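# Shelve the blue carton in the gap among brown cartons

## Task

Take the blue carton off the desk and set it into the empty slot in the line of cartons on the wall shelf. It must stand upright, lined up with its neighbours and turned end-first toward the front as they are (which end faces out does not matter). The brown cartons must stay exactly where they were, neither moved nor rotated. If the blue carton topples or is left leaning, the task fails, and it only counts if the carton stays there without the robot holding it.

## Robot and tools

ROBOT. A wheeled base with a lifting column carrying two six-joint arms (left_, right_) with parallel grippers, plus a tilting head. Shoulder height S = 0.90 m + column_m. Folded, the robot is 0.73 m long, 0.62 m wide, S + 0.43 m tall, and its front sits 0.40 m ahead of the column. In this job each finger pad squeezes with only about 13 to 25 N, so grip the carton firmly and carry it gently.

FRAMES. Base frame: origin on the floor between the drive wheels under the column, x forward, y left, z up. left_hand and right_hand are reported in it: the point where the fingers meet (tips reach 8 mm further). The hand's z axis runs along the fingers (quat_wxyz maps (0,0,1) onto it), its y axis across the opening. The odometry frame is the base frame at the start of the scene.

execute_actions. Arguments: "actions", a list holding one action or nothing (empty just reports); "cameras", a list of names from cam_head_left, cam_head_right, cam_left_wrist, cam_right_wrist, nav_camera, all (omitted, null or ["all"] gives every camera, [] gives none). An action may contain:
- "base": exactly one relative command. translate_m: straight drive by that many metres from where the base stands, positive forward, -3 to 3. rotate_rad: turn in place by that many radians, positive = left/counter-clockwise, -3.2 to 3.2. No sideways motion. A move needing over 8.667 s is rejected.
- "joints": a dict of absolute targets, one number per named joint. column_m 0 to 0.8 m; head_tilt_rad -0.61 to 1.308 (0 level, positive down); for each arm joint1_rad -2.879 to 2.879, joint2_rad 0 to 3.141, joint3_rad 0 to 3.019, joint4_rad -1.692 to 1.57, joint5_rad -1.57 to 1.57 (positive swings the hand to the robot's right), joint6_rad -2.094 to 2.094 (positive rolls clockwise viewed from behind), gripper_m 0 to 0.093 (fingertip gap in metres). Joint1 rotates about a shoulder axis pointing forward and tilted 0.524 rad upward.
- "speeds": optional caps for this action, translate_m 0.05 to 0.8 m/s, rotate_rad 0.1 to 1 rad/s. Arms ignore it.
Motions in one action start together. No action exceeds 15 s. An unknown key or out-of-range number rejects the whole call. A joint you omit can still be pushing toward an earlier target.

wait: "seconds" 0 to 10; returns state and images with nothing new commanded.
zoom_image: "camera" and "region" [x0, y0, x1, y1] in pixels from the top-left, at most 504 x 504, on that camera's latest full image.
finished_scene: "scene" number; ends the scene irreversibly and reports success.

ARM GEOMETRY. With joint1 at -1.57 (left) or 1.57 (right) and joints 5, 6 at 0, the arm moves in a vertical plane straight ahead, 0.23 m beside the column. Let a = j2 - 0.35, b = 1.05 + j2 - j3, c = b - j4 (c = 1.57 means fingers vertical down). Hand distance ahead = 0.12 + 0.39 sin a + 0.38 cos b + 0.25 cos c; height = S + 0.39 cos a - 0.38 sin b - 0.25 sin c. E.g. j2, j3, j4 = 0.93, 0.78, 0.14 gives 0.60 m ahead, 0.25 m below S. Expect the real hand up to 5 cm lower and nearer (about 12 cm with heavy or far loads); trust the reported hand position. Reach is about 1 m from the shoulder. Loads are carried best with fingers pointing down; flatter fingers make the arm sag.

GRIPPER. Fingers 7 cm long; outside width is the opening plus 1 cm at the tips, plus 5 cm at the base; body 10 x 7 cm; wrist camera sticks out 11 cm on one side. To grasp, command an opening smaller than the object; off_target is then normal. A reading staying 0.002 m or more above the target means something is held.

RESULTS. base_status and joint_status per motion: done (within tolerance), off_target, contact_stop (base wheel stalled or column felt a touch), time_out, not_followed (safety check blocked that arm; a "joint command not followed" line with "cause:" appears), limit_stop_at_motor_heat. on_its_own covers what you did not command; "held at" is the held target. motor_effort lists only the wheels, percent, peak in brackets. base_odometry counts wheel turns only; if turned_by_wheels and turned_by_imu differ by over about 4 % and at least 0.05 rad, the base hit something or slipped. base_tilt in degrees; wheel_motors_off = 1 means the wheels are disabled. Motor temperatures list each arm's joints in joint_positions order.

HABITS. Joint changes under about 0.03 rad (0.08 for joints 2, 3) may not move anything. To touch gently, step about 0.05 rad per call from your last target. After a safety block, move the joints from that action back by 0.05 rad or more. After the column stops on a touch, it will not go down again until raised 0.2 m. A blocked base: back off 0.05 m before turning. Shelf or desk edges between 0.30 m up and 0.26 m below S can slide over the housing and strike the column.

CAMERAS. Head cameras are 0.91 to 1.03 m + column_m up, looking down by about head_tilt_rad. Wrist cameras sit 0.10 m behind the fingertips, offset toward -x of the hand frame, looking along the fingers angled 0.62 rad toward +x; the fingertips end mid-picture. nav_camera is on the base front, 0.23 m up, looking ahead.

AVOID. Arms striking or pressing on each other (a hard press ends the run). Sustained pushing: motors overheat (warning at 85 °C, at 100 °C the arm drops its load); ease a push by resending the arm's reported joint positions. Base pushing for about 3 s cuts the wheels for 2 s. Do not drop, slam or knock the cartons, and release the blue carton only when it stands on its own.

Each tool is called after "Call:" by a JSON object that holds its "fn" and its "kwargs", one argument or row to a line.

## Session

Call:
{"fn": "execute_actions", "kwargs": {
  "actions": []
}}

Scene clock: 0.00 s.
Motor temperatures (°C, as the motors report them): left_arm=[27 26 29 26 28 26] | right_arm=[29 30 28 26 26 28]
base_odometry: x=+0.000 y=+0.000 heading=+0.000 (m, m, rad; odometry frame)
turned_by_wheels: +0.000 (rad since the last result)
turned_by_imu: +0.000 (rad since the last result)
base_tilt: forward=+0.2 right=-0.3 (deg)
base_status: not commanded
joint_positions: column_m=+0.555 head_tilt_rad=+0.857 left_joint1_rad=-1.583 left_joint2_rad=+0.912 left_joint3_rad=+0.397 left_joint4_rad=-0.950 left_joint5_rad=-0.039 left_joint6_rad=+0.098 left_gripper_m=+0.095 right_joint1_rad=+1.564 right_joint2_rad=+0.892 right_joint3_rad=+0.437 right_joint4_rad=-0.962 right_joint5_rad=+0.052 right_joint6_rad=-0.047 right_gripper_m=+0.095
joint_status: not commanded
wheel_motors_off: 0
motor_effort: left_wheel=+2 right_wheel=+5 (%)
left_hand: x=+0.1351 y=+0.2288 z=+1.2559 quat_wxyz=(+0.453, -0.058, -0.889, +0.008) (m; base frame)
right_hand: x=+0.1585 y=-0.2359 z=+1.2517 quat_wxyz=(+0.432, +0.030, -0.901, +0.015) (m; base frame)
pictures: cam_head_left, cam_head_right, cam_left_wrist, cam_right_wrist, nav_camera
Images, in order (width x height): cam_head_left 504x504, cam_head_right 504x504, cam_left_wrist 504x504, cam_right_wrist 504x504, nav_camera 504x504.

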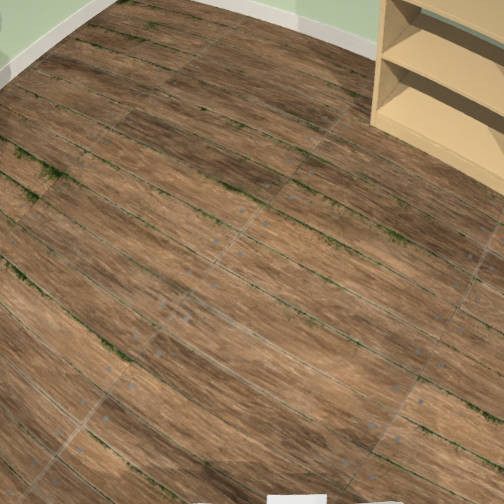

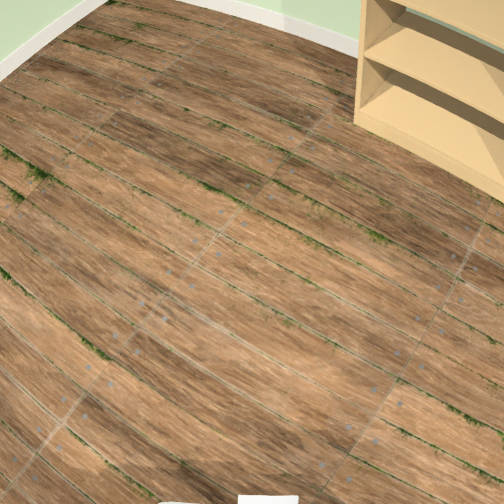

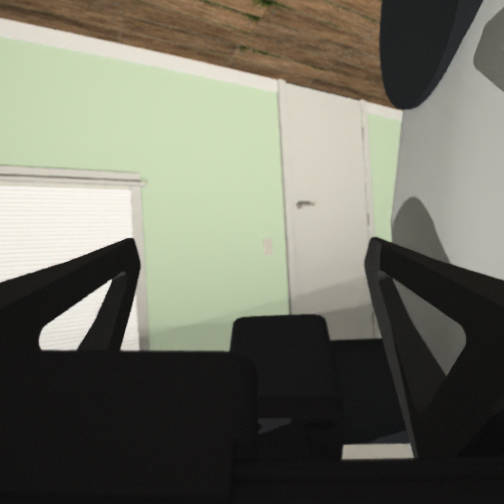

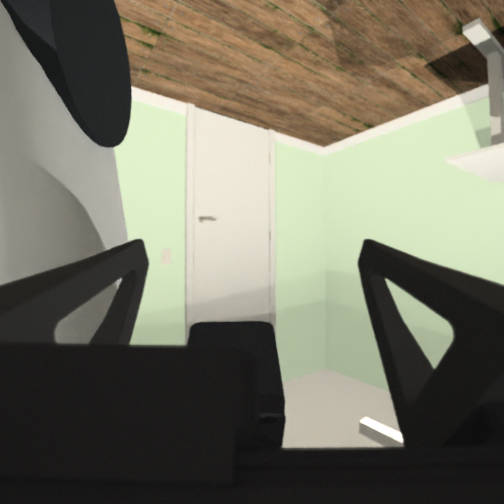

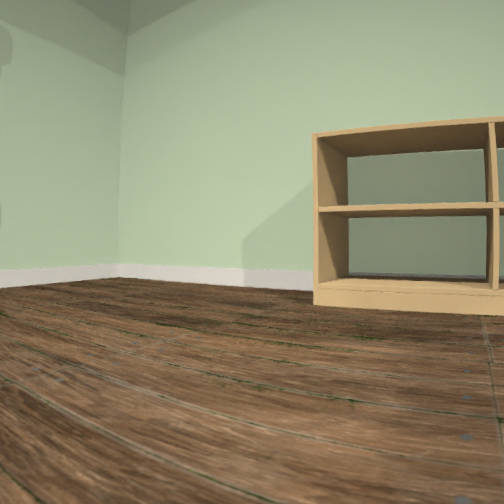

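Similar layout. Turn toward the desk.

Call:
{"fn": "execute_actions", "kwargs": {
  "actions": [
    {"base":{"rotate_rad":-2.15},"joints":{"head_tilt_rad":0.37}}
  ],
  "cameras": ["cam_head_left","cam_head_right","cam_right_wrist"]
}}

Scene clock: 3.80 s.
Motor temperatures (°C, as the motors report them): left_arm=[27 26 29 26 28 26] | right_arm=[29 30 28 26 26 28]
base_odometry: x=+0.000 y=+0.000 heading=-2.149 (m, m, rad; odometry frame)
turned_by_wheels: -2.149 (rad since the last result)
turned_by_imu: -2.141 (rad since the last result)
base_tilt: forward=+0.0 right=-0.5 (deg)
base_status: done
joint_positions: column_m=+0.555 head_tilt_rad=+0.389 left_joint1_rad=-1.583 left_joint2_rad=+0.912 left_joint3_rad=+0.397 left_joint4_rad=-0.950 left_joint5_rad=-0.039 left_joint6_rad=+0.098 left_gripper_m=+0.095 right_joint1_rad=+1.564 right_joint2_rad=+0.892 right_joint3_rad=+0.437 right_joint4_rad=-0.962 right_joint5_rad=+0.052 right_joint6_rad=-0.047 right_gripper_m=+0.095
joint_status: all done
wheel_motors_off: 0
motor_effort: left_wheel=+4(42) right_wheel=-3(40) (%)
left_hand: x=+0.1351 y=+0.2288 z=+1.2559 quat_wxyz=(+0.453, -0.058, -0.889, +0.008) (m; base frame)
right_hand: x=+0.1585 y=-0.2359 z=+1.2517 quat_wxyz=(+0.432, +0.030, -0.901, +0.015) (m; base frame)
pictures: cam_head_left, cam_head_right, cam_right_wrist
Images, in order (width x height): cam_head_left 504x504, cam_head_right 504x504, cam_right_wrist 504x504.

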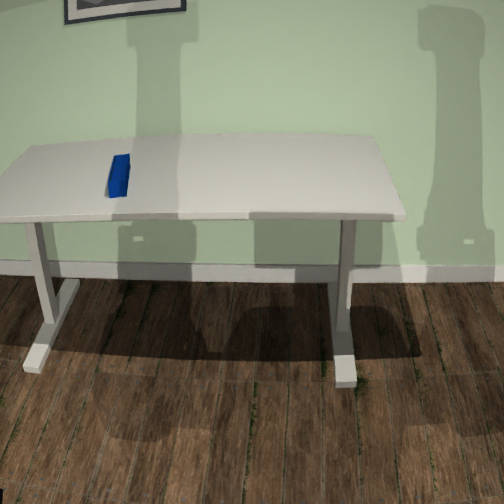

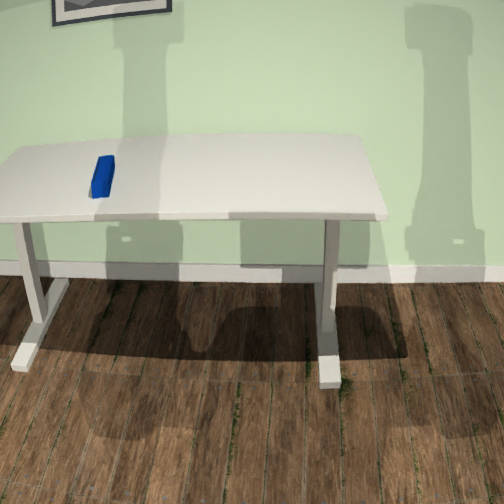

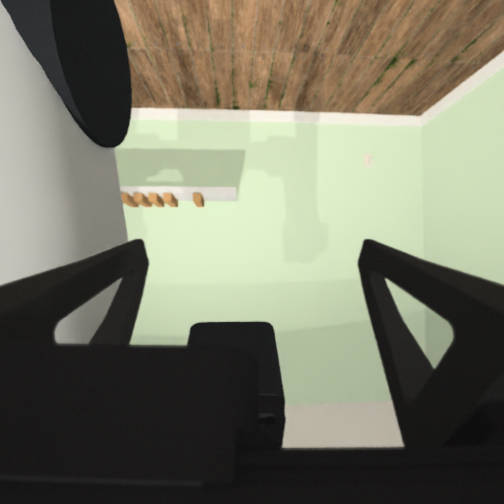

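Call:
{"fn": "execute_actions", "kwargs": {
  "actions": [
    {"base":{"rotate_rad":0.37},"joints":{"column_m":0.35}}
  ],
  "cameras": []
}}

Call:
{"fn": "execute_actions", "kwargs": {
  "actions": [
    {"base":{"translate_m":1.0},"joints":{"left_joint1_rad":-1.57,"left_joint2_rad":1.55,"left_joint3_rad":1.4,"left_joint4_rad":0.75,"left_joint5_rad":0,"left_joint6_rad":0}}
  ],
  "cameras": []
}}

Call:
{"fn": "execute_actions", "kwargs": {
  "actions": [
    {"base":{"rotate_rad":-0.41},"joints":{"head_tilt_rad":0.5}}
  ],
  "cameras": ["cam_head_left","cam_head_right","cam_left_wrist"]
}}

Scene clock: 7.57 s.
Motor temperatures (°C, as the motors report them): left_arm=[27 26 29 26 28 26] | right_arm=[29 31 28 26 26 28]
base_odometry: x=+0.000 y=+0.000 heading=-1.780 (m, m, rad; odometry frame)
turned_by_wheels: +0.369 (rad since the last result)
turned_by_imu: +0.371 (rad since the last result)
base_tilt: forward=+0.1 right=-0.3 (deg)
base_status: done
joint_positions: column_m=+0.350 head_tilt_rad=+0.388 left_joint1_rad=-1.583 left_joint2_rad=+0.912 left_joint3_rad=+0.397 left_joint4_rad=-0.950 left_joint5_rad=-0.039 left_joint6_rad=+0.098 left_gripper_m=+0.095 right_joint1_rad=+1.564 right_joint2_rad=+0.892 right_joint3_rad=+0.437 right_joint4_rad=-0.962 right_joint5_rad=+0.052 right_joint6_rad=-0.047 right_gripper_m=+0.095
joint_status: all done
wheel_motors_off: 0
motor_effort: left_wheel=-5(25) right_wheel=+5(23) (%)
left_hand: x=+0.1351 y=+0.2288 z=+1.0506 quat_wxyz=(+0.453, -0.058, -0.889, +0.008) (m; base frame)
right_hand: x=+0.1585 y=-0.2359 z=+1.0463 quat_wxyz=(+0.432, +0.030, -0.901, +0.015) (m; base frame)
pictures: none
No camera images: the call's "cameras" was empty. Leave "cameras" out to get every camera's image.

Scene clock: 11.03 s.
Motor temperatures (°C, as the motors report them): left_arm=[27 27 29 26 28 26] | right_arm=[29 31 28 26 26 28]
base_odometry: x=-0.208 y=-0.978 heading=-1.781 (m, m, rad; odometry frame)
turned_by_wheels: -0.001 (rad since the last result)
turned_by_imu: +0.002 (rad since the last result)
base_tilt: forward=+0.2 right=-0.4 (deg)
base_status: done
joint_positions: column_m=+0.350 head_tilt_rad=+0.388 left_joint1_rad=-1.582 left_joint2_rad=+1.550 left_joint3_rad=+1.390 left_joint4_rad=+0.737 left_joint5_rad=-0.003 left_joint6_rad=+0.010 left_gripper_m=+0.095 right_joint1_rad=+1.564 right_joint2_rad=+0.891 right_joint3_rad=+0.438 right_joint4_rad=-0.962 right_joint5_rad=+0.052 right_joint6_rad=-0.047 right_gripper_m=+0.095
joint_status: all done
wheel_motors_off: 0
motor_effort: left_wheel=-2(48) right_wheel=+3(59) (%)
left_hand: x=+0.8383 y=+0.2178 z=+0.9219 quat_wxyz=(-0.523, -0.003, -0.852, +0.002) (m; base frame)
right_hand: x=+0.1592 y=-0.2359 z=+1.0461 quat_wxyz=(+0.432, +0.030, -0.901, +0.015) (m; base frame)
pictures: none
No camera images: the call's "cameras" was empty. Leave "cameras" out to get every camera's image.

Scene clock: 12.83 s.
Motor temperatures (°C, as the motors report them): left_arm=[27 27 30 27 28 26] | right_arm=[29 31 28 26 26 28]
base_odometry: x=-0.208 y=-0.978 heading=-2.190 (m, m, rad; odometry frame)
turned_by_wheels: -0.409 (rad since the last result)
turned_by_imu: -0.405 (rad since the last result)
base_tilt: forward=+0.2 right=-0.3 (deg)
base_status: done
joint_positions: column_m=+0.350 head_tilt_rad=+0.504 left_joint1_rad=-1.572 left_joint2_rad=+1.550 left_joint3_rad=+1.390 left_joint4_rad=+0.737 left_joint5_rad=-0.002 left_joint6_rad=+0.010 left_gripper_m=+0.095 right_joint1_rad=+1.564 right_joint2_rad=+0.891 right_joint3_rad=+0.438 right_joint4_rad=-0.962 right_joint5_rad=+0.052 right_joint6_rad=-0.047 right_gripper_m=+0.095
joint_status: all done
wheel_motors_off: 0
motor_effort: left_wheel=+1(37) right_wheel=-3(53) (%)
left_hand: x=+0.8384 y=+0.2242 z=+0.9219 quat_wxyz=(-0.523, -0.004, -0.852, -0.003) (m; base frame)
right_hand: x=+0.1592 y=-0.2359 z=+1.0461 quat_wxyz=(+0.432, +0.030, -0.901, +0.015) (m; base frame)
pictures: cam_head_left, cam_head_right, cam_left_wrist
Images, in order (width x height): cam_head_left 504x504, cam_head_right 504x504, cam_left_wrist 504x504.

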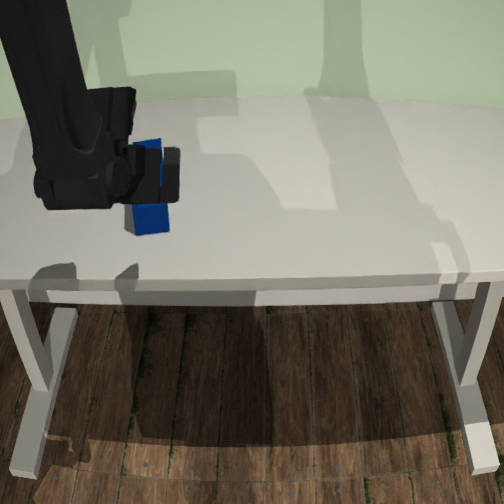

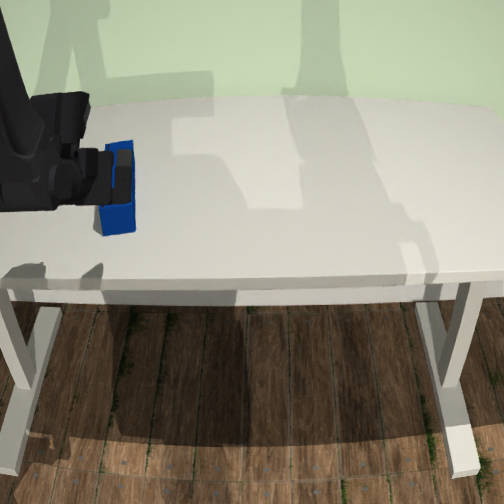

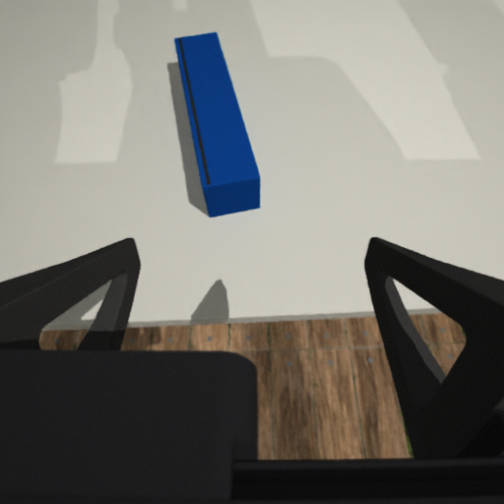

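Call:
{"fn": "execute_actions", "kwargs": {
  "actions": [
    {"base":{"translate_m":0.15},"speeds":{"translate_m":0.3},"joints":{"left_joint5_rad":-0.2}}
  ],
  "cameras": ["cam_head_left","cam_left_wrist"]
}}

Scene clock: 14.93 s.
Motor temperatures (°C, as the motors report them): left_arm=[27 27 30 27 28 26] | right_arm=[29 31 28 26 26 28]
base_odometry: x=-0.295 y=-1.100 heading=-2.191 (m, m, rad; odometry frame)
turned_by_wheels: -0.001 (rad since the last result)
turned_by_imu: +0.000 (rad since the last result)
base_tilt: forward=+0.1 right=-0.3 (deg)
base_status: done
joint_positions: column_m=+0.350 head_tilt_rad=+0.504 left_joint1_rad=-1.572 left_joint2_rad=+1.550 left_joint3_rad=+1.390 left_joint4_rad=+0.737 left_joint5_rad=-0.197 left_joint6_rad=+0.010 left_gripper_m=+0.095 right_joint1_rad=+1.564 right_joint2_rad=+0.891 right_joint3_rad=+0.439 right_joint4_rad=-0.962 right_joint5_rad=+0.052 right_joint6_rad=-0.047 right_gripper_m=+0.095
joint_status: all done
wheel_motors_off: 0
motor_effort: left_wheel=-1(51) right_wheel=+3(47) (%)
left_hand: x=+0.8354 y=+0.2575 z=+0.9234 quat_wxyz=(-0.520, +0.047, -0.848, -0.086) (m; base frame)
right_hand: x=+0.1594 y=-0.2359 z=+1.0461 quat_wxyz=(+0.431, +0.030, -0.902, +0.015) (m; base frame)
pictures: cam_head_left, cam_left_wrist
Images, in order (width x height): cam_head_left 504x504, cam_left_wrist 504x504.

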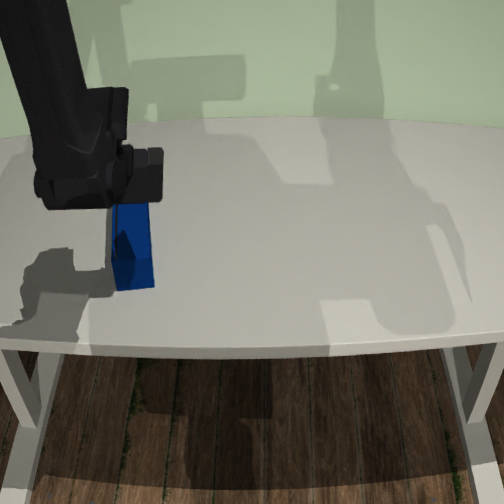

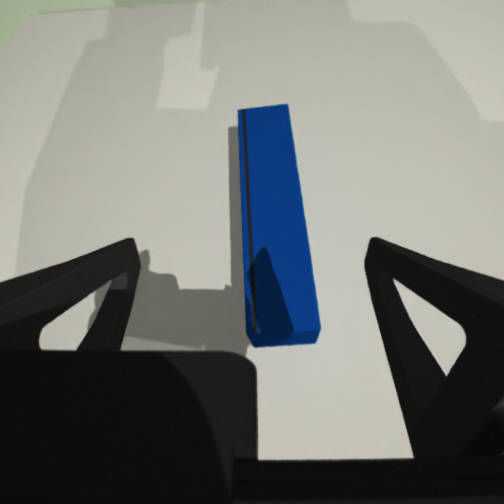

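Call:
{"fn": "execute_actions", "kwargs": {
  "actions": [
    {"joints":{"left_joint1_rad":-1.62,"column_m":0.26}}
  ],
  "cameras": ["cam_head_left","cam_left_wrist"]
}}

Scene clock: 16.83 s.
Motor temperatures (°C, as the motors report them): left_arm=[27 27 30 27 28 26] | right_arm=[29 31 28 26 26 28]
base_odometry: x=-0.295 y=-1.100 heading=-2.191 (m, m, rad; odometry frame)
turned_by_wheels: +0.000 (rad since the last result)
turned_by_imu: +0.001 (rad since the last result)
base_tilt: forward=+0.1 right=-0.3 (deg)
base_status: not commanded
joint_positions: column_m=+0.260 head_tilt_rad=+0.504 left_joint1_rad=-1.618 left_joint2_rad=+1.550 left_joint3_rad=+1.390 left_joint4_rad=+0.737 left_joint5_rad=-0.198 left_joint6_rad=+0.010 left_gripper_m=+0.095 right_joint1_rad=+1.564 right_joint2_rad=+0.891 right_joint3_rad=+0.439 right_joint4_rad=-0.962 right_joint5_rad=+0.052 right_joint6_rad=-0.047 right_gripper_m=+0.095
joint_status: all done
wheel_motors_off: 0
motor_effort: left_wheel=-2(2) right_wheel=+3(4) (%)
left_hand: x=+0.8358 y=+0.2273 z=+0.8327 quat_wxyz=(-0.520, +0.048, -0.850, -0.064) (m; base frame)
right_hand: x=+0.1594 y=-0.2359 z=+0.9560 quat_wxyz=(+0.431, +0.030, -0.902, +0.015) (m; base frame)
pictures: cam_head_left, cam_left_wrist
Images, in order (width x height): cam_head_left 504x504, cam_left_wrist 504x504.

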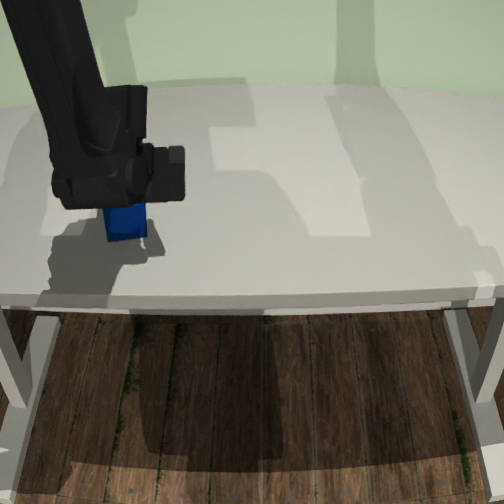

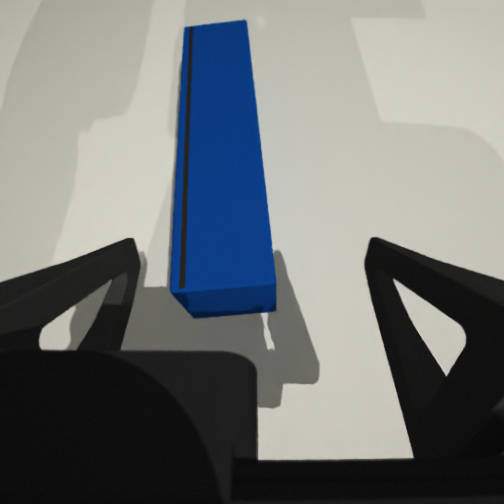

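Call:
{"fn": "execute_actions", "kwargs": {
  "actions": [
    {"base":{"translate_m":0.03},"speeds":{"translate_m":0.1},"joints":{"left_joint1_rad":-1.585,"column_m":0.22}}
  ],
  "cameras": ["cam_left_wrist"]
}}

Scene clock: 18.07 s.
Motor temperatures (°C, as the motors report them): left_arm=[27 28 30 27 28 26] | right_arm=[29 31 28 26 26 28]
base_odometry: x=-0.313 y=-1.125 heading=-2.192 (m, m, rad; odometry frame)
turned_by_wheels: -0.001 (rad since the last result)
turned_by_imu: +0.000 (rad since the last result)
base_tilt: forward=+0.1 right=-0.4 (deg)
base_status: done
joint_positions: column_m=+0.220 head_tilt_rad=+0.504 left_joint1_rad=-1.593 left_joint2_rad=+1.550 left_joint3_rad=+1.390 left_joint4_rad=+0.737 left_joint5_rad=-0.198 left_joint6_rad=+0.010 left_gripper_m=+0.095 right_joint1_rad=+1.564 right_joint2_rad=+0.891 right_joint3_rad=+0.437 right_joint4_rad=-0.962 right_joint5_rad=+0.052 right_joint6_rad=-0.047 right_gripper_m=+0.095
joint_status: all done
wheel_motors_off: 0
motor_effort: left_wheel=-1(32) right_wheel=+0(40) (%)
left_hand: x=+0.8356 y=+0.2438 z=+0.7929 quat_wxyz=(-0.520, +0.048, -0.849, -0.076) (m; base frame)
right_hand: x=+0.1585 y=-0.2359 z=+0.9164 quat_wxyz=(+0.432, +0.030, -0.901, +0.015) (m; base frame)
pictures: cam_left_wrist
Images, in order (width x height): cam_left_wrist 504x504.

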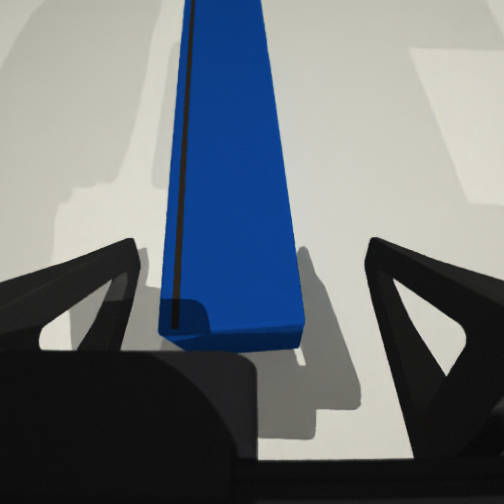

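Call:
{"fn": "execute_actions", "kwargs": {
  "actions": [
    {"joints":{"left_joint1_rad":-1.56}}
  ],
  "cameras": []
}}

Call:
{"fn": "execute_actions", "kwargs": {
  "actions": [
    {"joints":{"column_m":0.185}}
  ],
  "cameras": ["cam_left_wrist","cam_head_left"]
}}

Scene clock: 18.83 s.
Motor temperatures (°C, as the motors report them): left_arm=[27 28 30 27 28 26] | right_arm=[29 31 28 26 26 28]
base_odometry: x=-0.313 y=-1.125 heading=-2.192 (m, m, rad; odometry frame)
turned_by_wheels: +0.000 (rad since the last result)
turned_by_imu: +0.000 (rad since the last result)
base_tilt: forward=+0.2 right=-0.2 (deg)
base_status: not commanded
joint_positions: column_m=+0.220 head_tilt_rad=+0.504 left_joint1_rad=-1.568 left_joint2_rad=+1.550 left_joint3_rad=+1.390 left_joint4_rad=+0.737 left_joint5_rad=-0.198 left_joint6_rad=+0.010 left_gripper_m=+0.095 right_joint1_rad=+1.564 right_joint2_rad=+0.891 right_joint3_rad=+0.437 right_joint4_rad=-0.962 right_joint5_rad=+0.052 right_joint6_rad=-0.047 right_gripper_m=+0.095
joint_status: all done
wheel_motors_off: 0
motor_effort: left_wheel=-1(1) right_wheel=+2(2) (%)
left_hand: x=+0.8353 y=+0.2599 z=+0.7935 quat_wxyz=(-0.520, +0.047, -0.848, -0.088) (m; base frame)
right_hand: x=+0.1585 y=-0.2359 z=+0.9164 quat_wxyz=(+0.432, +0.030, -0.901, +0.015) (m; base frame)
pictures: none
No camera images: the call's "cameras" was empty. Leave "cameras" out to get every camera's image.

Scene clock: 19.87 s.
Motor temperatures (°C, as the motors report them): left_arm=[27 28 30 27 28 26] | right_arm=[29 31 28 26 26 28]
base_odometry: x=-0.313 y=-1.125 heading=-2.192 (m, m, rad; odometry frame)
turned_by_wheels: +0.000 (rad since the last result)
turned_by_imu: +0.000 (rad since the last result)
base_tilt: forward=+0.1 right=-0.4 (deg)
base_status: not commanded
joint_positions: column_m=+0.185 head_tilt_rad=+0.504 left_joint1_rad=-1.568 left_joint2_rad=+1.550 left_joint3_rad=+1.390 left_joint4_rad=+0.737 left_joint5_rad=-0.198 left_joint6_rad=+0.010 left_gripper_m=+0.095 right_joint1_rad=+1.564 right_joint2_rad=+0.891 right_joint3_rad=+0.437 right_joint4_rad=-0.962 right_joint5_rad=+0.052 right_joint6_rad=-0.047 right_gripper_m=+0.095
joint_status: all done
wheel_motors_off: 0
motor_effort: left_wheel=-1(1) right_wheel=+2(2) (%)
left_hand: x=+0.8353 y=+0.2599 z=+0.7585 quat_wxyz=(-0.520, +0.047, -0.848, -0.088) (m; base frame)
right_hand: x=+0.1585 y=-0.2359 z=+0.8814 quat_wxyz=(+0.432, +0.030, -0.901, +0.015) (m; base frame)
pictures: cam_head_left, cam_left_wrist
Images, in order (width x height): cam_head_left 504x504, cam_left_wrist 504x504.

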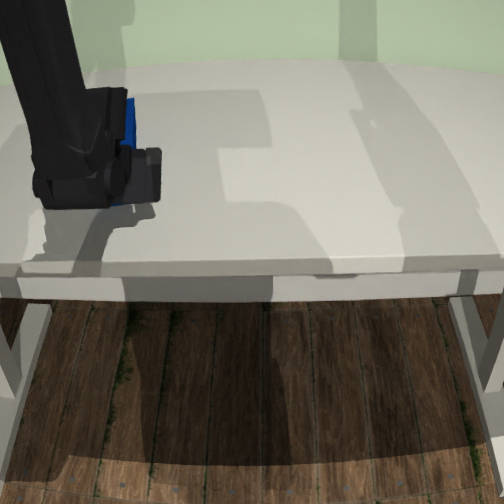

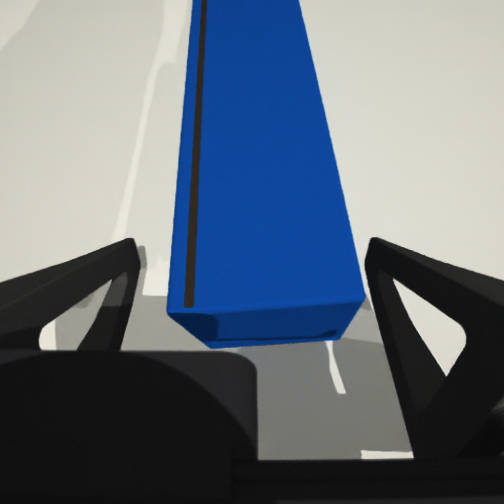

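Call:
{"fn": "execute_actions", "kwargs": {
  "actions": [
    {"joints":{"left_gripper_m":0.0}}
  ],
  "cameras": ["cam_left_wrist"]
}}

Call:
{"fn": "execute_actions", "kwargs": {
  "actions": [
    {"joints":{"column_m":0.3,"left_joint5_rad":0.0,"left_joint1_rad":-1.57}}
  ],
  "cameras": ["cam_left_wrist","cam_head_left"]
}}

Scene clock: 20.70 s.
Motor temperatures (°C, as the motors report them): left_arm=[27 28 30 27 28 26] | right_arm=[29 31 28 26 26 28]
base_odometry: x=-0.313 y=-1.125 heading=-2.192 (m, m, rad; odometry frame)
turned_by_wheels: +0.000 (rad since the last result)
turned_by_imu: +0.000 (rad since the last result)
base_tilt: forward=+0.0 right=-0.3 (deg)
base_status: not commanded
joint_positions: column_m=+0.185 head_tilt_rad=+0.504 left_joint1_rad=-1.568 left_joint2_rad=+1.550 left_joint3_rad=+1.390 left_joint4_rad=+0.738 left_joint5_rad=-0.198 left_joint6_rad=+0.008 left_gripper_m=+0.062 right_joint1_rad=+1.564 right_joint2_rad=+0.891 right_joint3_rad=+0.437 right_joint4_rad=-0.962 right_joint5_rad=+0.052 right_joint6_rad=-0.047 right_gripper_m=+0.095
joint_status: left_gripper_m off_target (ended at +0.062, target +0.000)
wheel_motors_off: 0
motor_effort: left_wheel=-1(1) right_wheel=+2(2) (%)
left_hand: x=+0.8355 y=+0.2600 z=+0.7588 quat_wxyz=(-0.521, +0.048, -0.848, -0.088) (m; base frame)
right_hand: x=+0.1585 y=-0.2359 z=+0.8814 quat_wxyz=(+0.432, +0.030, -0.901, +0.015) (m; base frame)
pictures: cam_left_wrist
Images, in order (width x height): cam_left_wrist 504x504.

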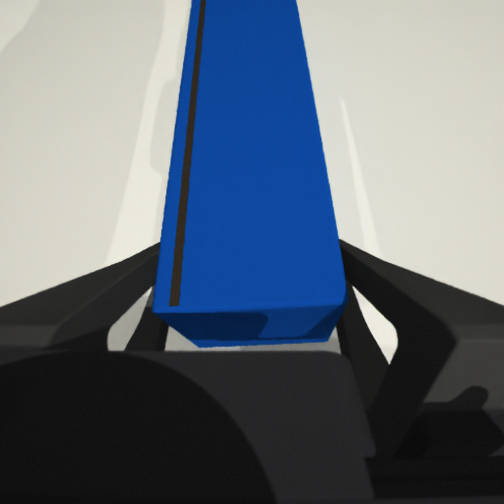

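Scene clock: 22.80 s.
Motor temperatures (°C, as the motors report them): left_arm=[27 28 30 27 28 26] | right_arm=[29 31 28 26 26 28]
base_odometry: x=-0.313 y=-1.125 heading=-2.192 (m, m, rad; odometry frame)
turned_by_wheels: +0.000 (rad since the last result)
turned_by_imu: +0.001 (rad since the last result)
base_tilt: forward=+0.2 right=-0.3 (deg)
base_status: not commanded
joint_positions: column_m=+0.300 head_tilt_rad=+0.505 left_joint1_rad=-1.568 left_joint2_rad=+1.550 left_joint3_rad=+1.390 left_joint4_rad=+0.738 left_joint5_rad=-0.003 left_joint6_rad=+0.008 left_gripper_m=+0.061 right_joint1_rad=+1.564 right_joint2_rad=+0.891 right_joint3_rad=+0.437 right_joint4_rad=-0.962 right_joint5_rad=+0.052 right_joint6_rad=-0.047 right_gripper_m=+0.095
joint_status: all done
wheel_motors_off: 0
motor_effort: left_wheel=-2(1) right_wheel=+3(1) (%)
left_hand: x=+0.8385 y=+0.2266 z=+0.8721 quat_wxyz=(-0.524, -0.003, -0.852, -0.004) (m; base frame)
right_hand: x=+0.1585 y=-0.2359 z=+0.9962 quat_wxyz=(+0.432, +0.030, -0.901, +0.015) (m; base frame)
pictures: cam_head_left, cam_left_wrist
Images, in order (width x height): cam_head_left 504x504, cam_left_wrist 504x504.

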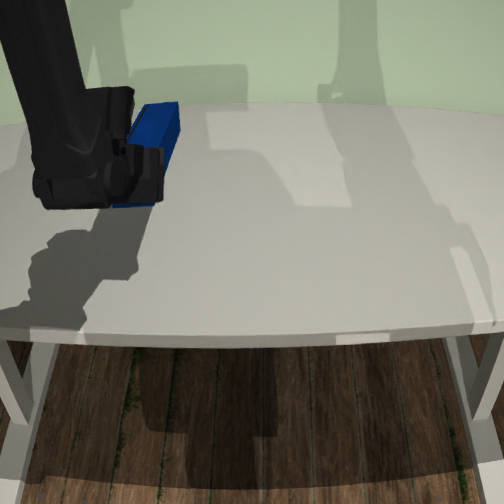

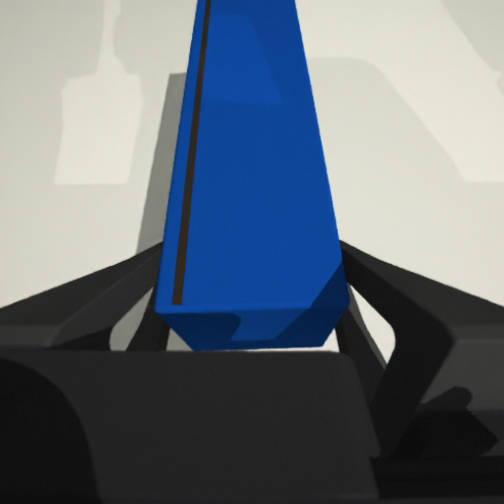

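Call:
{"fn": "execute_actions", "kwargs": {
  "actions": [
    {"base":{"translate_m":-0.7},"speeds":{"translate_m":0.5},"joints":{"column_m":0.45,"head_tilt_rad":0.3}}
  ],
  "cameras": []
}}

Call:
{"fn": "execute_actions", "kwargs": {
  "actions": [
    {"base":{"rotate_rad":3.13},"speeds":{"rotate_rad":0.7}}
  ],
  "cameras": ["cam_left_wrist","cam_head_left","cam_head_right","nav_camera"]
}}

Scene clock: 26.17 s.
Motor temperatures (°C, as the motors report them): left_arm=[27 28 30 27 28 26] | right_arm=[29 31 28 26 26 28]
base_odometry: x=+0.095 y=-0.556 heading=-2.193 (m, m, rad; odometry frame)
turned_by_wheels: -0.001 (rad since the last result)
turned_by_imu: +0.000 (rad since the last result)
base_tilt: forward=+0.2 right=-0.4 (deg)
base_status: done
joint_positions: column_m=+0.450 head_tilt_rad=+0.319 left_joint1_rad=-1.568 left_joint2_rad=+1.550 left_joint3_rad=+1.390 left_joint4_rad=+0.738 left_joint5_rad=-0.003 left_joint6_rad=+0.008 left_gripper_m=+0.061 right_joint1_rad=+1.564 right_joint2_rad=+0.891 right_joint3_rad=+0.435 right_joint4_rad=-0.962 right_joint5_rad=+0.052 right_joint6_rad=-0.047 right_gripper_m=+0.095
joint_status: all done
wheel_motors_off: 0
motor_effort: left_wheel=-1(49) right_wheel=-1(63) (%)
left_hand: x=+0.8383 y=+0.2266 z=+1.0220 quat_wxyz=(-0.524, -0.003, -0.852, -0.004) (m; base frame)
right_hand: x=+0.1575 y=-0.2359 z=+1.1466 quat_wxyz=(+0.433, +0.030, -0.901, +0.015) (m; base frame)
pictures: none
No camera images: the call's "cameras" was empty. Leave "cameras" out to get every camera's image.

Scene clock: 31.87 s.
Motor temperatures (°C, as the motors report them): left_arm=[27 28 30 27 28 26] | right_arm=[29 31 28 26 26 28]
base_odometry: x=+0.095 y=-0.556 heading=+0.936 (m, m, rad; odometry frame)
turned_by_wheels: +3.129 (rad since the last result)
turned_by_imu: +3.124 (rad since the last result)
base_tilt: forward=+0.0 right=-0.2 (deg)
base_status: done
joint_positions: column_m=+0.450 head_tilt_rad=+0.319 left_joint1_rad=-1.569 left_joint2_rad=+1.550 left_joint3_rad=+1.390 left_joint4_rad=+0.738 left_joint5_rad=-0.001 left_joint6_rad=+0.008 left_gripper_m=+0.061 right_joint1_rad=+1.564 right_joint2_rad=+0.891 right_joint3_rad=+0.435 right_joint4_rad=-0.962 right_joint5_rad=+0.052 right_joint6_rad=-0.047 right_gripper_m=+0.095
joint_status: not commanded
wheel_motors_off: 0
motor_effort: left_wheel=-4(38) right_wheel=+4(51) (%)
left_hand: x=+0.8383 y=+0.2258 z=+1.0220 quat_wxyz=(-0.524, -0.003, -0.852, -0.003) (m; base frame)
right_hand: x=+0.1575 y=-0.2359 z=+1.1466 quat_wxyz=(+0.433, +0.030, -0.901, +0.015) (m; base frame)
pictures: cam_head_left, cam_head_right, cam_left_wrist, nav_camera
Images, in order (width x height): cam_head_left 504x504, cam_head_right 504x504, cam_left_wrist 504x504, nav_camera 504x504.

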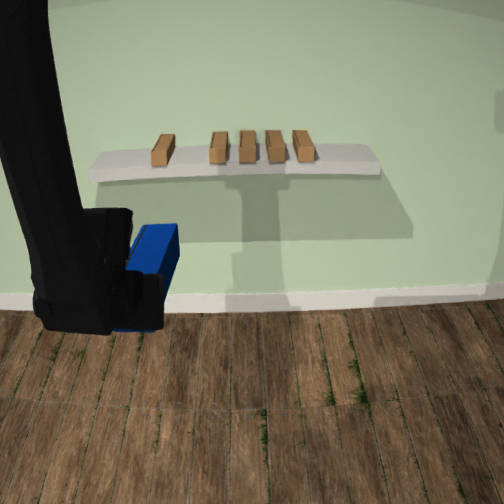

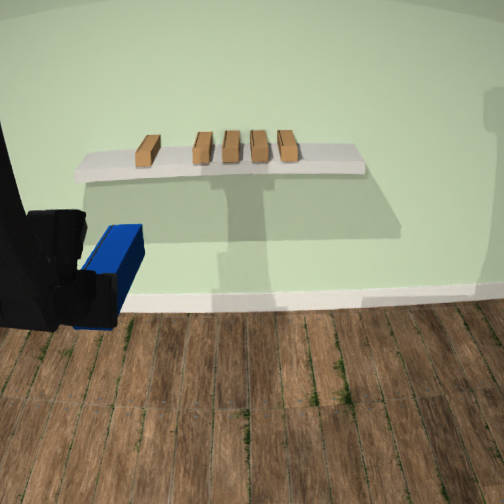

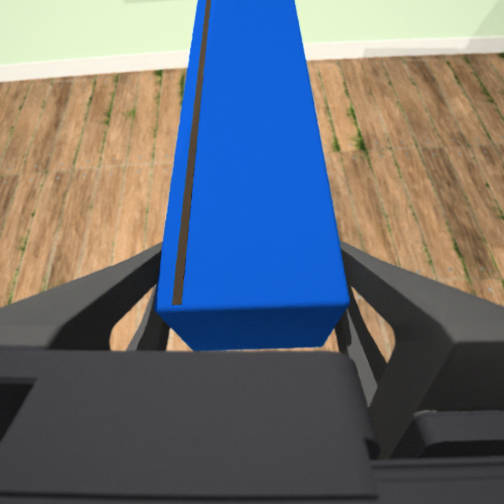

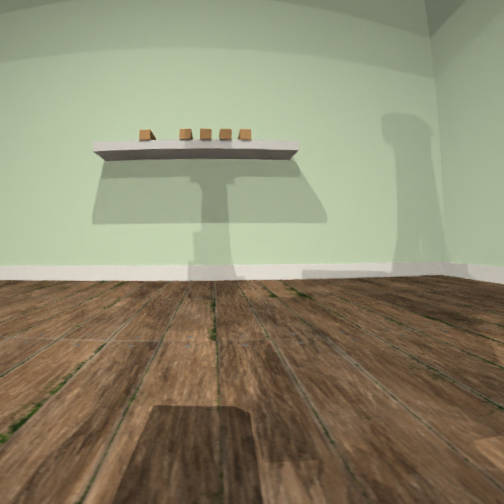

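Call:
{"fn": "execute_actions", "kwargs": {
  "actions": [
    {"base":{"rotate_rad":0.115}}
  ],
  "cameras": []
}}

Call:
{"fn": "execute_actions", "kwargs": {
  "actions": [
    {"base":{"translate_m":0.85},"speeds":{"translate_m":0.5},"joints":{"column_m":0.36,"left_joint6_rad":0.06}}
  ],
  "cameras": []
}}

Call:
{"fn": "execute_actions", "kwargs": {
  "actions": [
    {"base":{"rotate_rad":-0.075},"joints":{"head_tilt_rad":0.45}}
  ],
  "cameras": ["cam_left_wrist","cam_head_left","cam_head_right","nav_camera"]
}}

Scene clock: 33.63 s.
Motor temperatures (°C, as the motors report them): left_arm=[27 29 30 27 28 26] | right_arm=[29 31 28 26 26 28]
base_odometry: x=+0.095 y=-0.556 heading=+1.050 (m, m, rad; odometry frame)
turned_by_wheels: +0.114 (rad since the last result)
turned_by_imu: +0.114 (rad since the last result)
base_tilt: forward=+0.1 right=-0.4 (deg)
base_status: done
joint_positions: column_m=+0.450 head_tilt_rad=+0.319 left_joint1_rad=-1.569 left_joint2_rad=+1.550 left_joint3_rad=+1.390 left_joint4_rad=+0.738 left_joint5_rad=-0.001 left_joint6_rad=+0.008 left_gripper_m=+0.061 right_joint1_rad=+1.564 right_joint2_rad=+0.891 right_joint3_rad=+0.435 right_joint4_rad=-0.962 right_joint5_rad=+0.052 right_joint6_rad=-0.047 right_gripper_m=+0.095
joint_status: not commanded
wheel_motors_off: 0
motor_effort: left_wheel=-5(32) right_wheel=+5(30) (%)
left_hand: x=+0.8383 y=+0.2258 z=+1.0220 quat_wxyz=(-0.524, -0.003, -0.852, -0.003) (m; base frame)
right_hand: x=+0.1575 y=-0.2359 z=+1.1466 quat_wxyz=(+0.433, +0.030, -0.901, +0.015) (m; base frame)
pictures: none
No camera images: the call's "cameras" was empty. Leave "cameras" out to get every camera's image.

Scene clock: 36.97 s.
Motor temperatures (°C, as the motors report them): left_arm=[27 29 30 27 28 26] | right_arm=[29 31 28 26 26 28]
base_odometry: x=+0.518 y=+0.182 heading=+1.050 (m, m, rad; odometry frame)
turned_by_wheels: +0.001 (rad since the last result)
turned_by_imu: +0.004 (rad since the last result)
base_tilt: forward=+0.1 right=-0.3 (deg)
base_status: done
joint_positions: column_m=+0.360 head_tilt_rad=+0.319 left_joint1_rad=-1.569 left_joint2_rad=+1.550 left_joint3_rad=+1.390 left_joint4_rad=+0.738 left_joint5_rad=-0.001 left_joint6_rad=+0.052 left_gripper_m=+0.061 right_joint1_rad=+1.564 right_joint2_rad=+0.890 right_joint3_rad=+0.435 right_joint4_rad=-0.962 right_joint5_rad=+0.052 right_joint6_rad=-0.047 right_gripper_m=+0.095
joint_status: all done
wheel_motors_off: 0
motor_effort: left_wheel=+1(50) right_wheel=-1(50) (%)
left_hand: x=+0.8383 y=+0.2258 z=+0.9321 quat_wxyz=(-0.523, -0.022, -0.852, -0.015) (m; base frame)
right_hand: x=+0.1580 y=-0.2359 z=+1.0566 quat_wxyz=(+0.432, +0.030, -0.901, +0.015) (m; base frame)
pictures: none
No camera images: the call's "cameras" was empty. Leave "cameras" out to get every camera's image.

Scene clock: 37.97 s.
Motor temperatures (°C, as the motors report them): left_arm=[27 29 30 27 28 26] | right_arm=[29 31 28 26 26 28]
base_odometry: x=+0.518 y=+0.182 heading=+0.977 (m, m, rad; odometry frame)
turned_by_wheels: -0.073 (rad since the last result)
turned_by_imu: -0.073 (rad since the last result)
base_tilt: forward=+0.2 right=-0.4 (deg)
base_status: done
joint_positions: column_m=+0.360 head_tilt_rad=+0.454 left_joint1_rad=-1.571 left_joint2_rad=+1.550 left_joint3_rad=+1.390 left_joint4_rad=+0.738 left_joint5_rad=-0.001 left_joint6_rad=+0.052 left_gripper_m=+0.061 right_joint1_rad=+1.564 right_joint2_rad=+0.890 right_joint3_rad=+0.435 right_joint4_rad=-0.962 right_joint5_rad=+0.052 right_joint6_rad=-0.047 right_gripper_m=+0.095
joint_status: all done
wheel_motors_off: 0
motor_effort: left_wheel=+0(36) right_wheel=-2(45) (%)
left_hand: x=+0.8383 y=+0.2245 z=+0.9321 quat_wxyz=(-0.523, -0.022, -0.852, -0.014) (m; base frame)
right_hand: x=+0.1580 y=-0.2359 z=+1.0566 quat_wxyz=(+0.432, +0.030, -0.901, +0.015) (m; base frame)
pictures: cam_head_left, cam_head_right, cam_left_wrist, nav_camera
Images, in order (width x height): cam_head_left 504x504, cam_head_right 504x504, cam_left_wrist 504x504, nav_camera 504x504.

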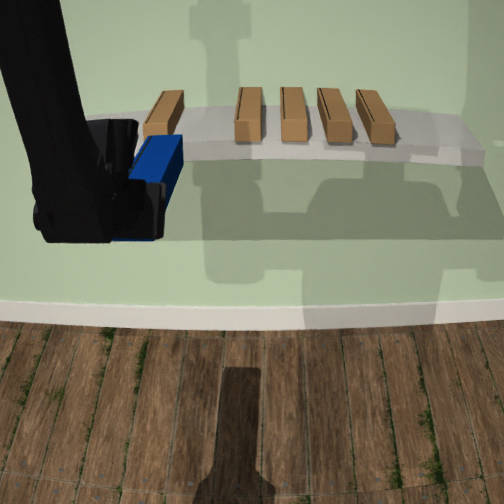

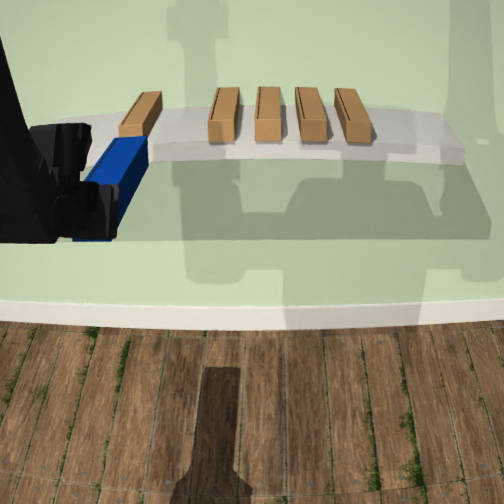

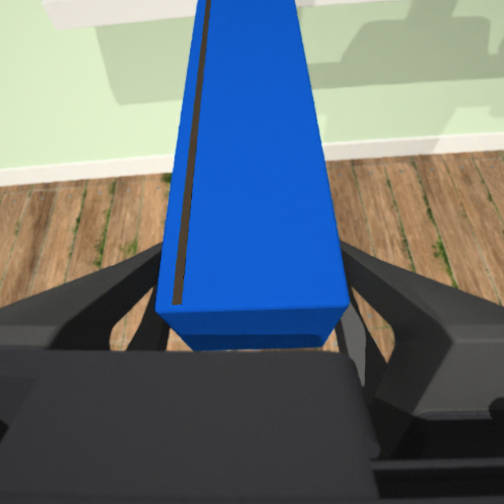

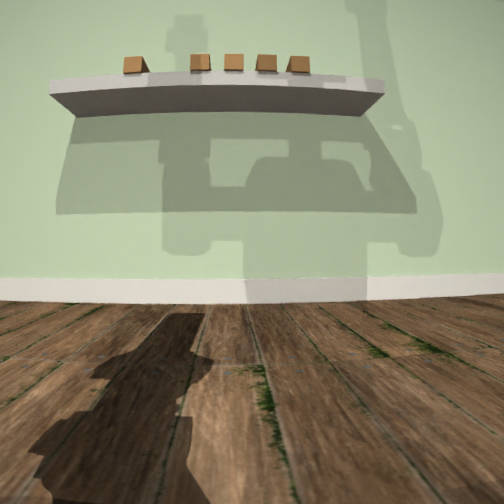

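Call:
{"fn": "execute_actions", "kwargs": {
  "actions": [
    {"base":{"translate_m":0.35},"speeds":{"translate_m":0.3},"joints":{"left_joint6_rad":-0.01}}
  ],
  "cameras": ["cam_left_wrist","cam_head_left","cam_head_right"]
}}

Scene clock: 40.70 s.
Motor temperatures (°C, as the motors report them): left_arm=[27 29 30 27 28 26] | right_arm=[29 31 28 26 26 28]
base_odometry: x=+0.714 y=+0.472 heading=+0.977 (m, m, rad; odometry frame)
turned_by_wheels: -0.001 (rad since the last result)
turned_by_imu: +0.001 (rad since the last result)
base_tilt: forward=+0.2 right=-0.3 (deg)
base_status: done
joint_positions: column_m=+0.360 head_tilt_rad=+0.455 left_joint1_rad=-1.571 left_joint2_rad=+1.550 left_joint3_rad=+1.390 left_joint4_rad=+0.738 left_joint5_rad=-0.001 left_joint6_rad=-0.002 left_gripper_m=+0.061 right_joint1_rad=+1.564 right_joint2_rad=+0.890 right_joint3_rad=+0.435 right_joint4_rad=-0.962 right_joint5_rad=+0.052 right_joint6_rad=-0.047 right_gripper_m=+0.095
joint_status: all done
wheel_motors_off: 0
motor_effort: left_wheel=-1(34) right_wheel=+0(54) (%)
left_hand: x=+0.8383 y=+0.2245 z=+0.9321 quat_wxyz=(-0.524, +0.001, -0.852, +0.000) (m; base frame)
right_hand: x=+0.1580 y=-0.2359 z=+1.0566 quat_wxyz=(+0.432, +0.030, -0.901, +0.015) (m; base frame)
pictures: cam_head_left, cam_head_right, cam_left_wrist
Images, in order (width x height): cam_head_left 504x504, cam_head_right 504x504, cam_left_wrist 504x504.

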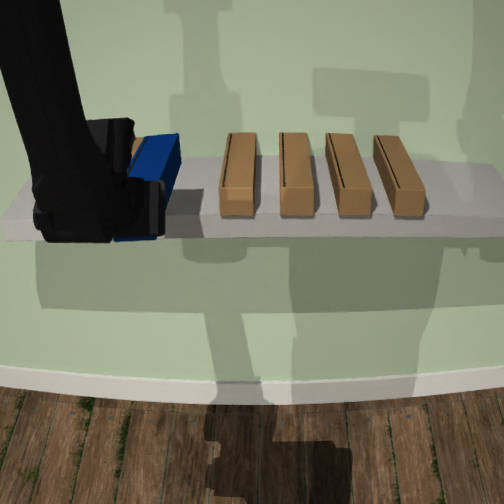

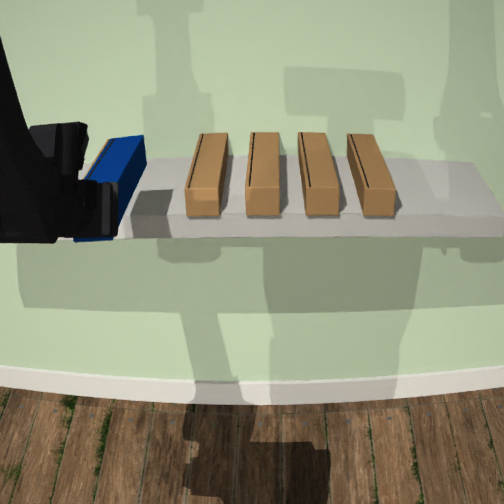

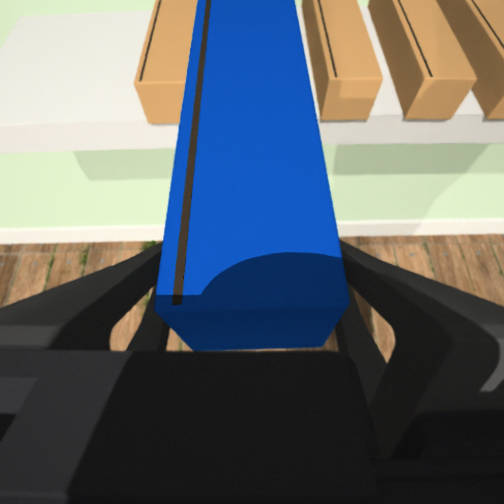

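Call:
{"fn": "execute_actions", "kwargs": {
  "actions": [
    {"base":{"translate_m":0.15},"speeds":{"translate_m":0.15},"joints":{"head_tilt_rad":0.55}}
  ],
  "cameras": ["cam_left_wrist"]
}}

Call:
{"fn": "execute_actions", "kwargs": {
  "actions": [
    {"joints":{"column_m":0.31}}
  ],
  "cameras": ["cam_left_wrist","cam_head_left","cam_head_right"]
}}

Scene clock: 42.87 s.
Motor temperatures (°C, as the motors report them): left_arm=[27 29 30 27 28 26] | right_arm=[29 31 28 26 26 28]
base_odometry: x=+0.798 y=+0.596 heading=+0.976 (m, m, rad; odometry frame)
turned_by_wheels: -0.001 (rad since the last result)
turned_by_imu: +0.001 (rad since the last result)
base_tilt: forward=+0.1 right=-0.3 (deg)
base_status: done
joint_positions: column_m=+0.360 head_tilt_rad=+0.554 left_joint1_rad=-1.571 left_joint2_rad=+1.550 left_joint3_rad=+1.390 left_joint4_rad=+0.738 left_joint5_rad=-0.001 left_joint6_rad=-0.002 left_gripper_m=+0.061 right_joint1_rad=+1.564 right_joint2_rad=+0.890 right_joint3_rad=+0.435 right_joint4_rad=-0.962 right_joint5_rad=+0.052 right_joint6_rad=-0.047 right_gripper_m=+0.095
joint_status: all done
wheel_motors_off: 0
motor_effort: left_wheel=-1(28) right_wheel=-1(28) (%)
left_hand: x=+0.8383 y=+0.2245 z=+0.9321 quat_wxyz=(-0.524, +0.001, -0.852, +0.000) (m; base frame)
right_hand: x=+0.1580 y=-0.2359 z=+1.0566 quat_wxyz=(+0.432, +0.030, -0.901, +0.015) (m; base frame)
pictures: cam_left_wrist
Images, in order (width x height): cam_left_wrist 504x504.

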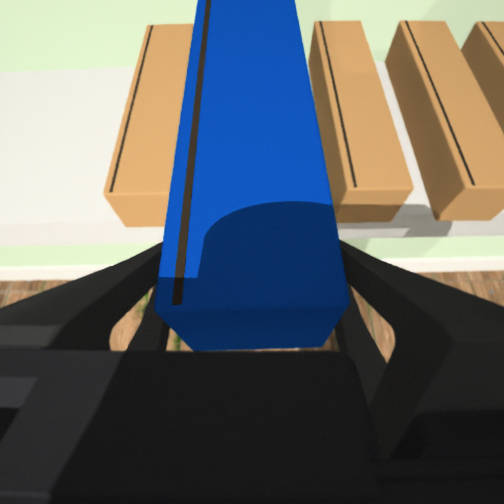

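Scene clock: 44.10 s.
Motor temperatures (°C, as the motors report them): left_arm=[27 29 30 27 28 26] | right_arm=[29 31 28 26 26 28]
base_odometry: x=+0.798 y=+0.596 heading=+0.976 (m, m, rad; odometry frame)
turned_by_wheels: +0.000 (rad since the last result)
turned_by_imu: +0.001 (rad since the last result)
base_tilt: forward=+0.2 right=-0.3 (deg)
base_status: not commanded
joint_positions: column_m=+0.310 head_tilt_rad=+0.554 left_joint1_rad=-1.571 left_joint2_rad=+1.550 left_joint3_rad=+1.390 left_joint4_rad=+0.738 left_joint5_rad=-0.001 left_joint6_rad=-0.002 left_gripper_m=+0.061 right_joint1_rad=+1.564 right_joint2_rad=+0.890 right_joint3_rad=+0.435 right_joint4_rad=-0.962 right_joint5_rad=+0.052 right_joint6_rad=-0.047 right_gripper_m=+0.095
joint_status: all done
wheel_motors_off: 0
motor_effort: left_wheel=-1(1) right_wheel=+1(1) (%)
left_hand: x=+0.8383 y=+0.2245 z=+0.8821 quat_wxyz=(-0.524, +0.001, -0.852, +0.000) (m; base frame)
right_hand: x=+0.1580 y=-0.2359 z=+1.0066 quat_wxyz=(+0.432, +0.030, -0.901, +0.015) (m; base frame)
pictures: cam_head_left, cam_head_right, cam_left_wrist
Images, in order (width x height): cam_head_left 504x504, cam_head_right 504x504, cam_left_wrist 504x504.

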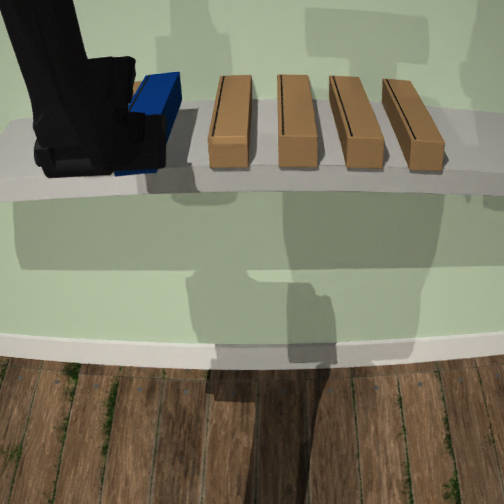

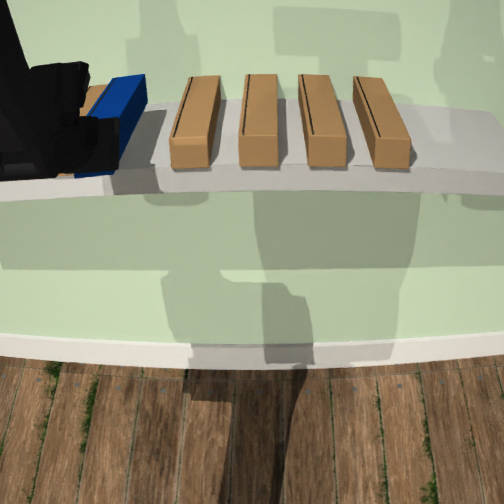

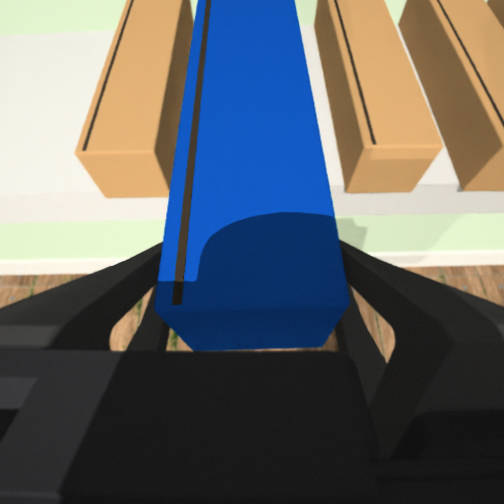

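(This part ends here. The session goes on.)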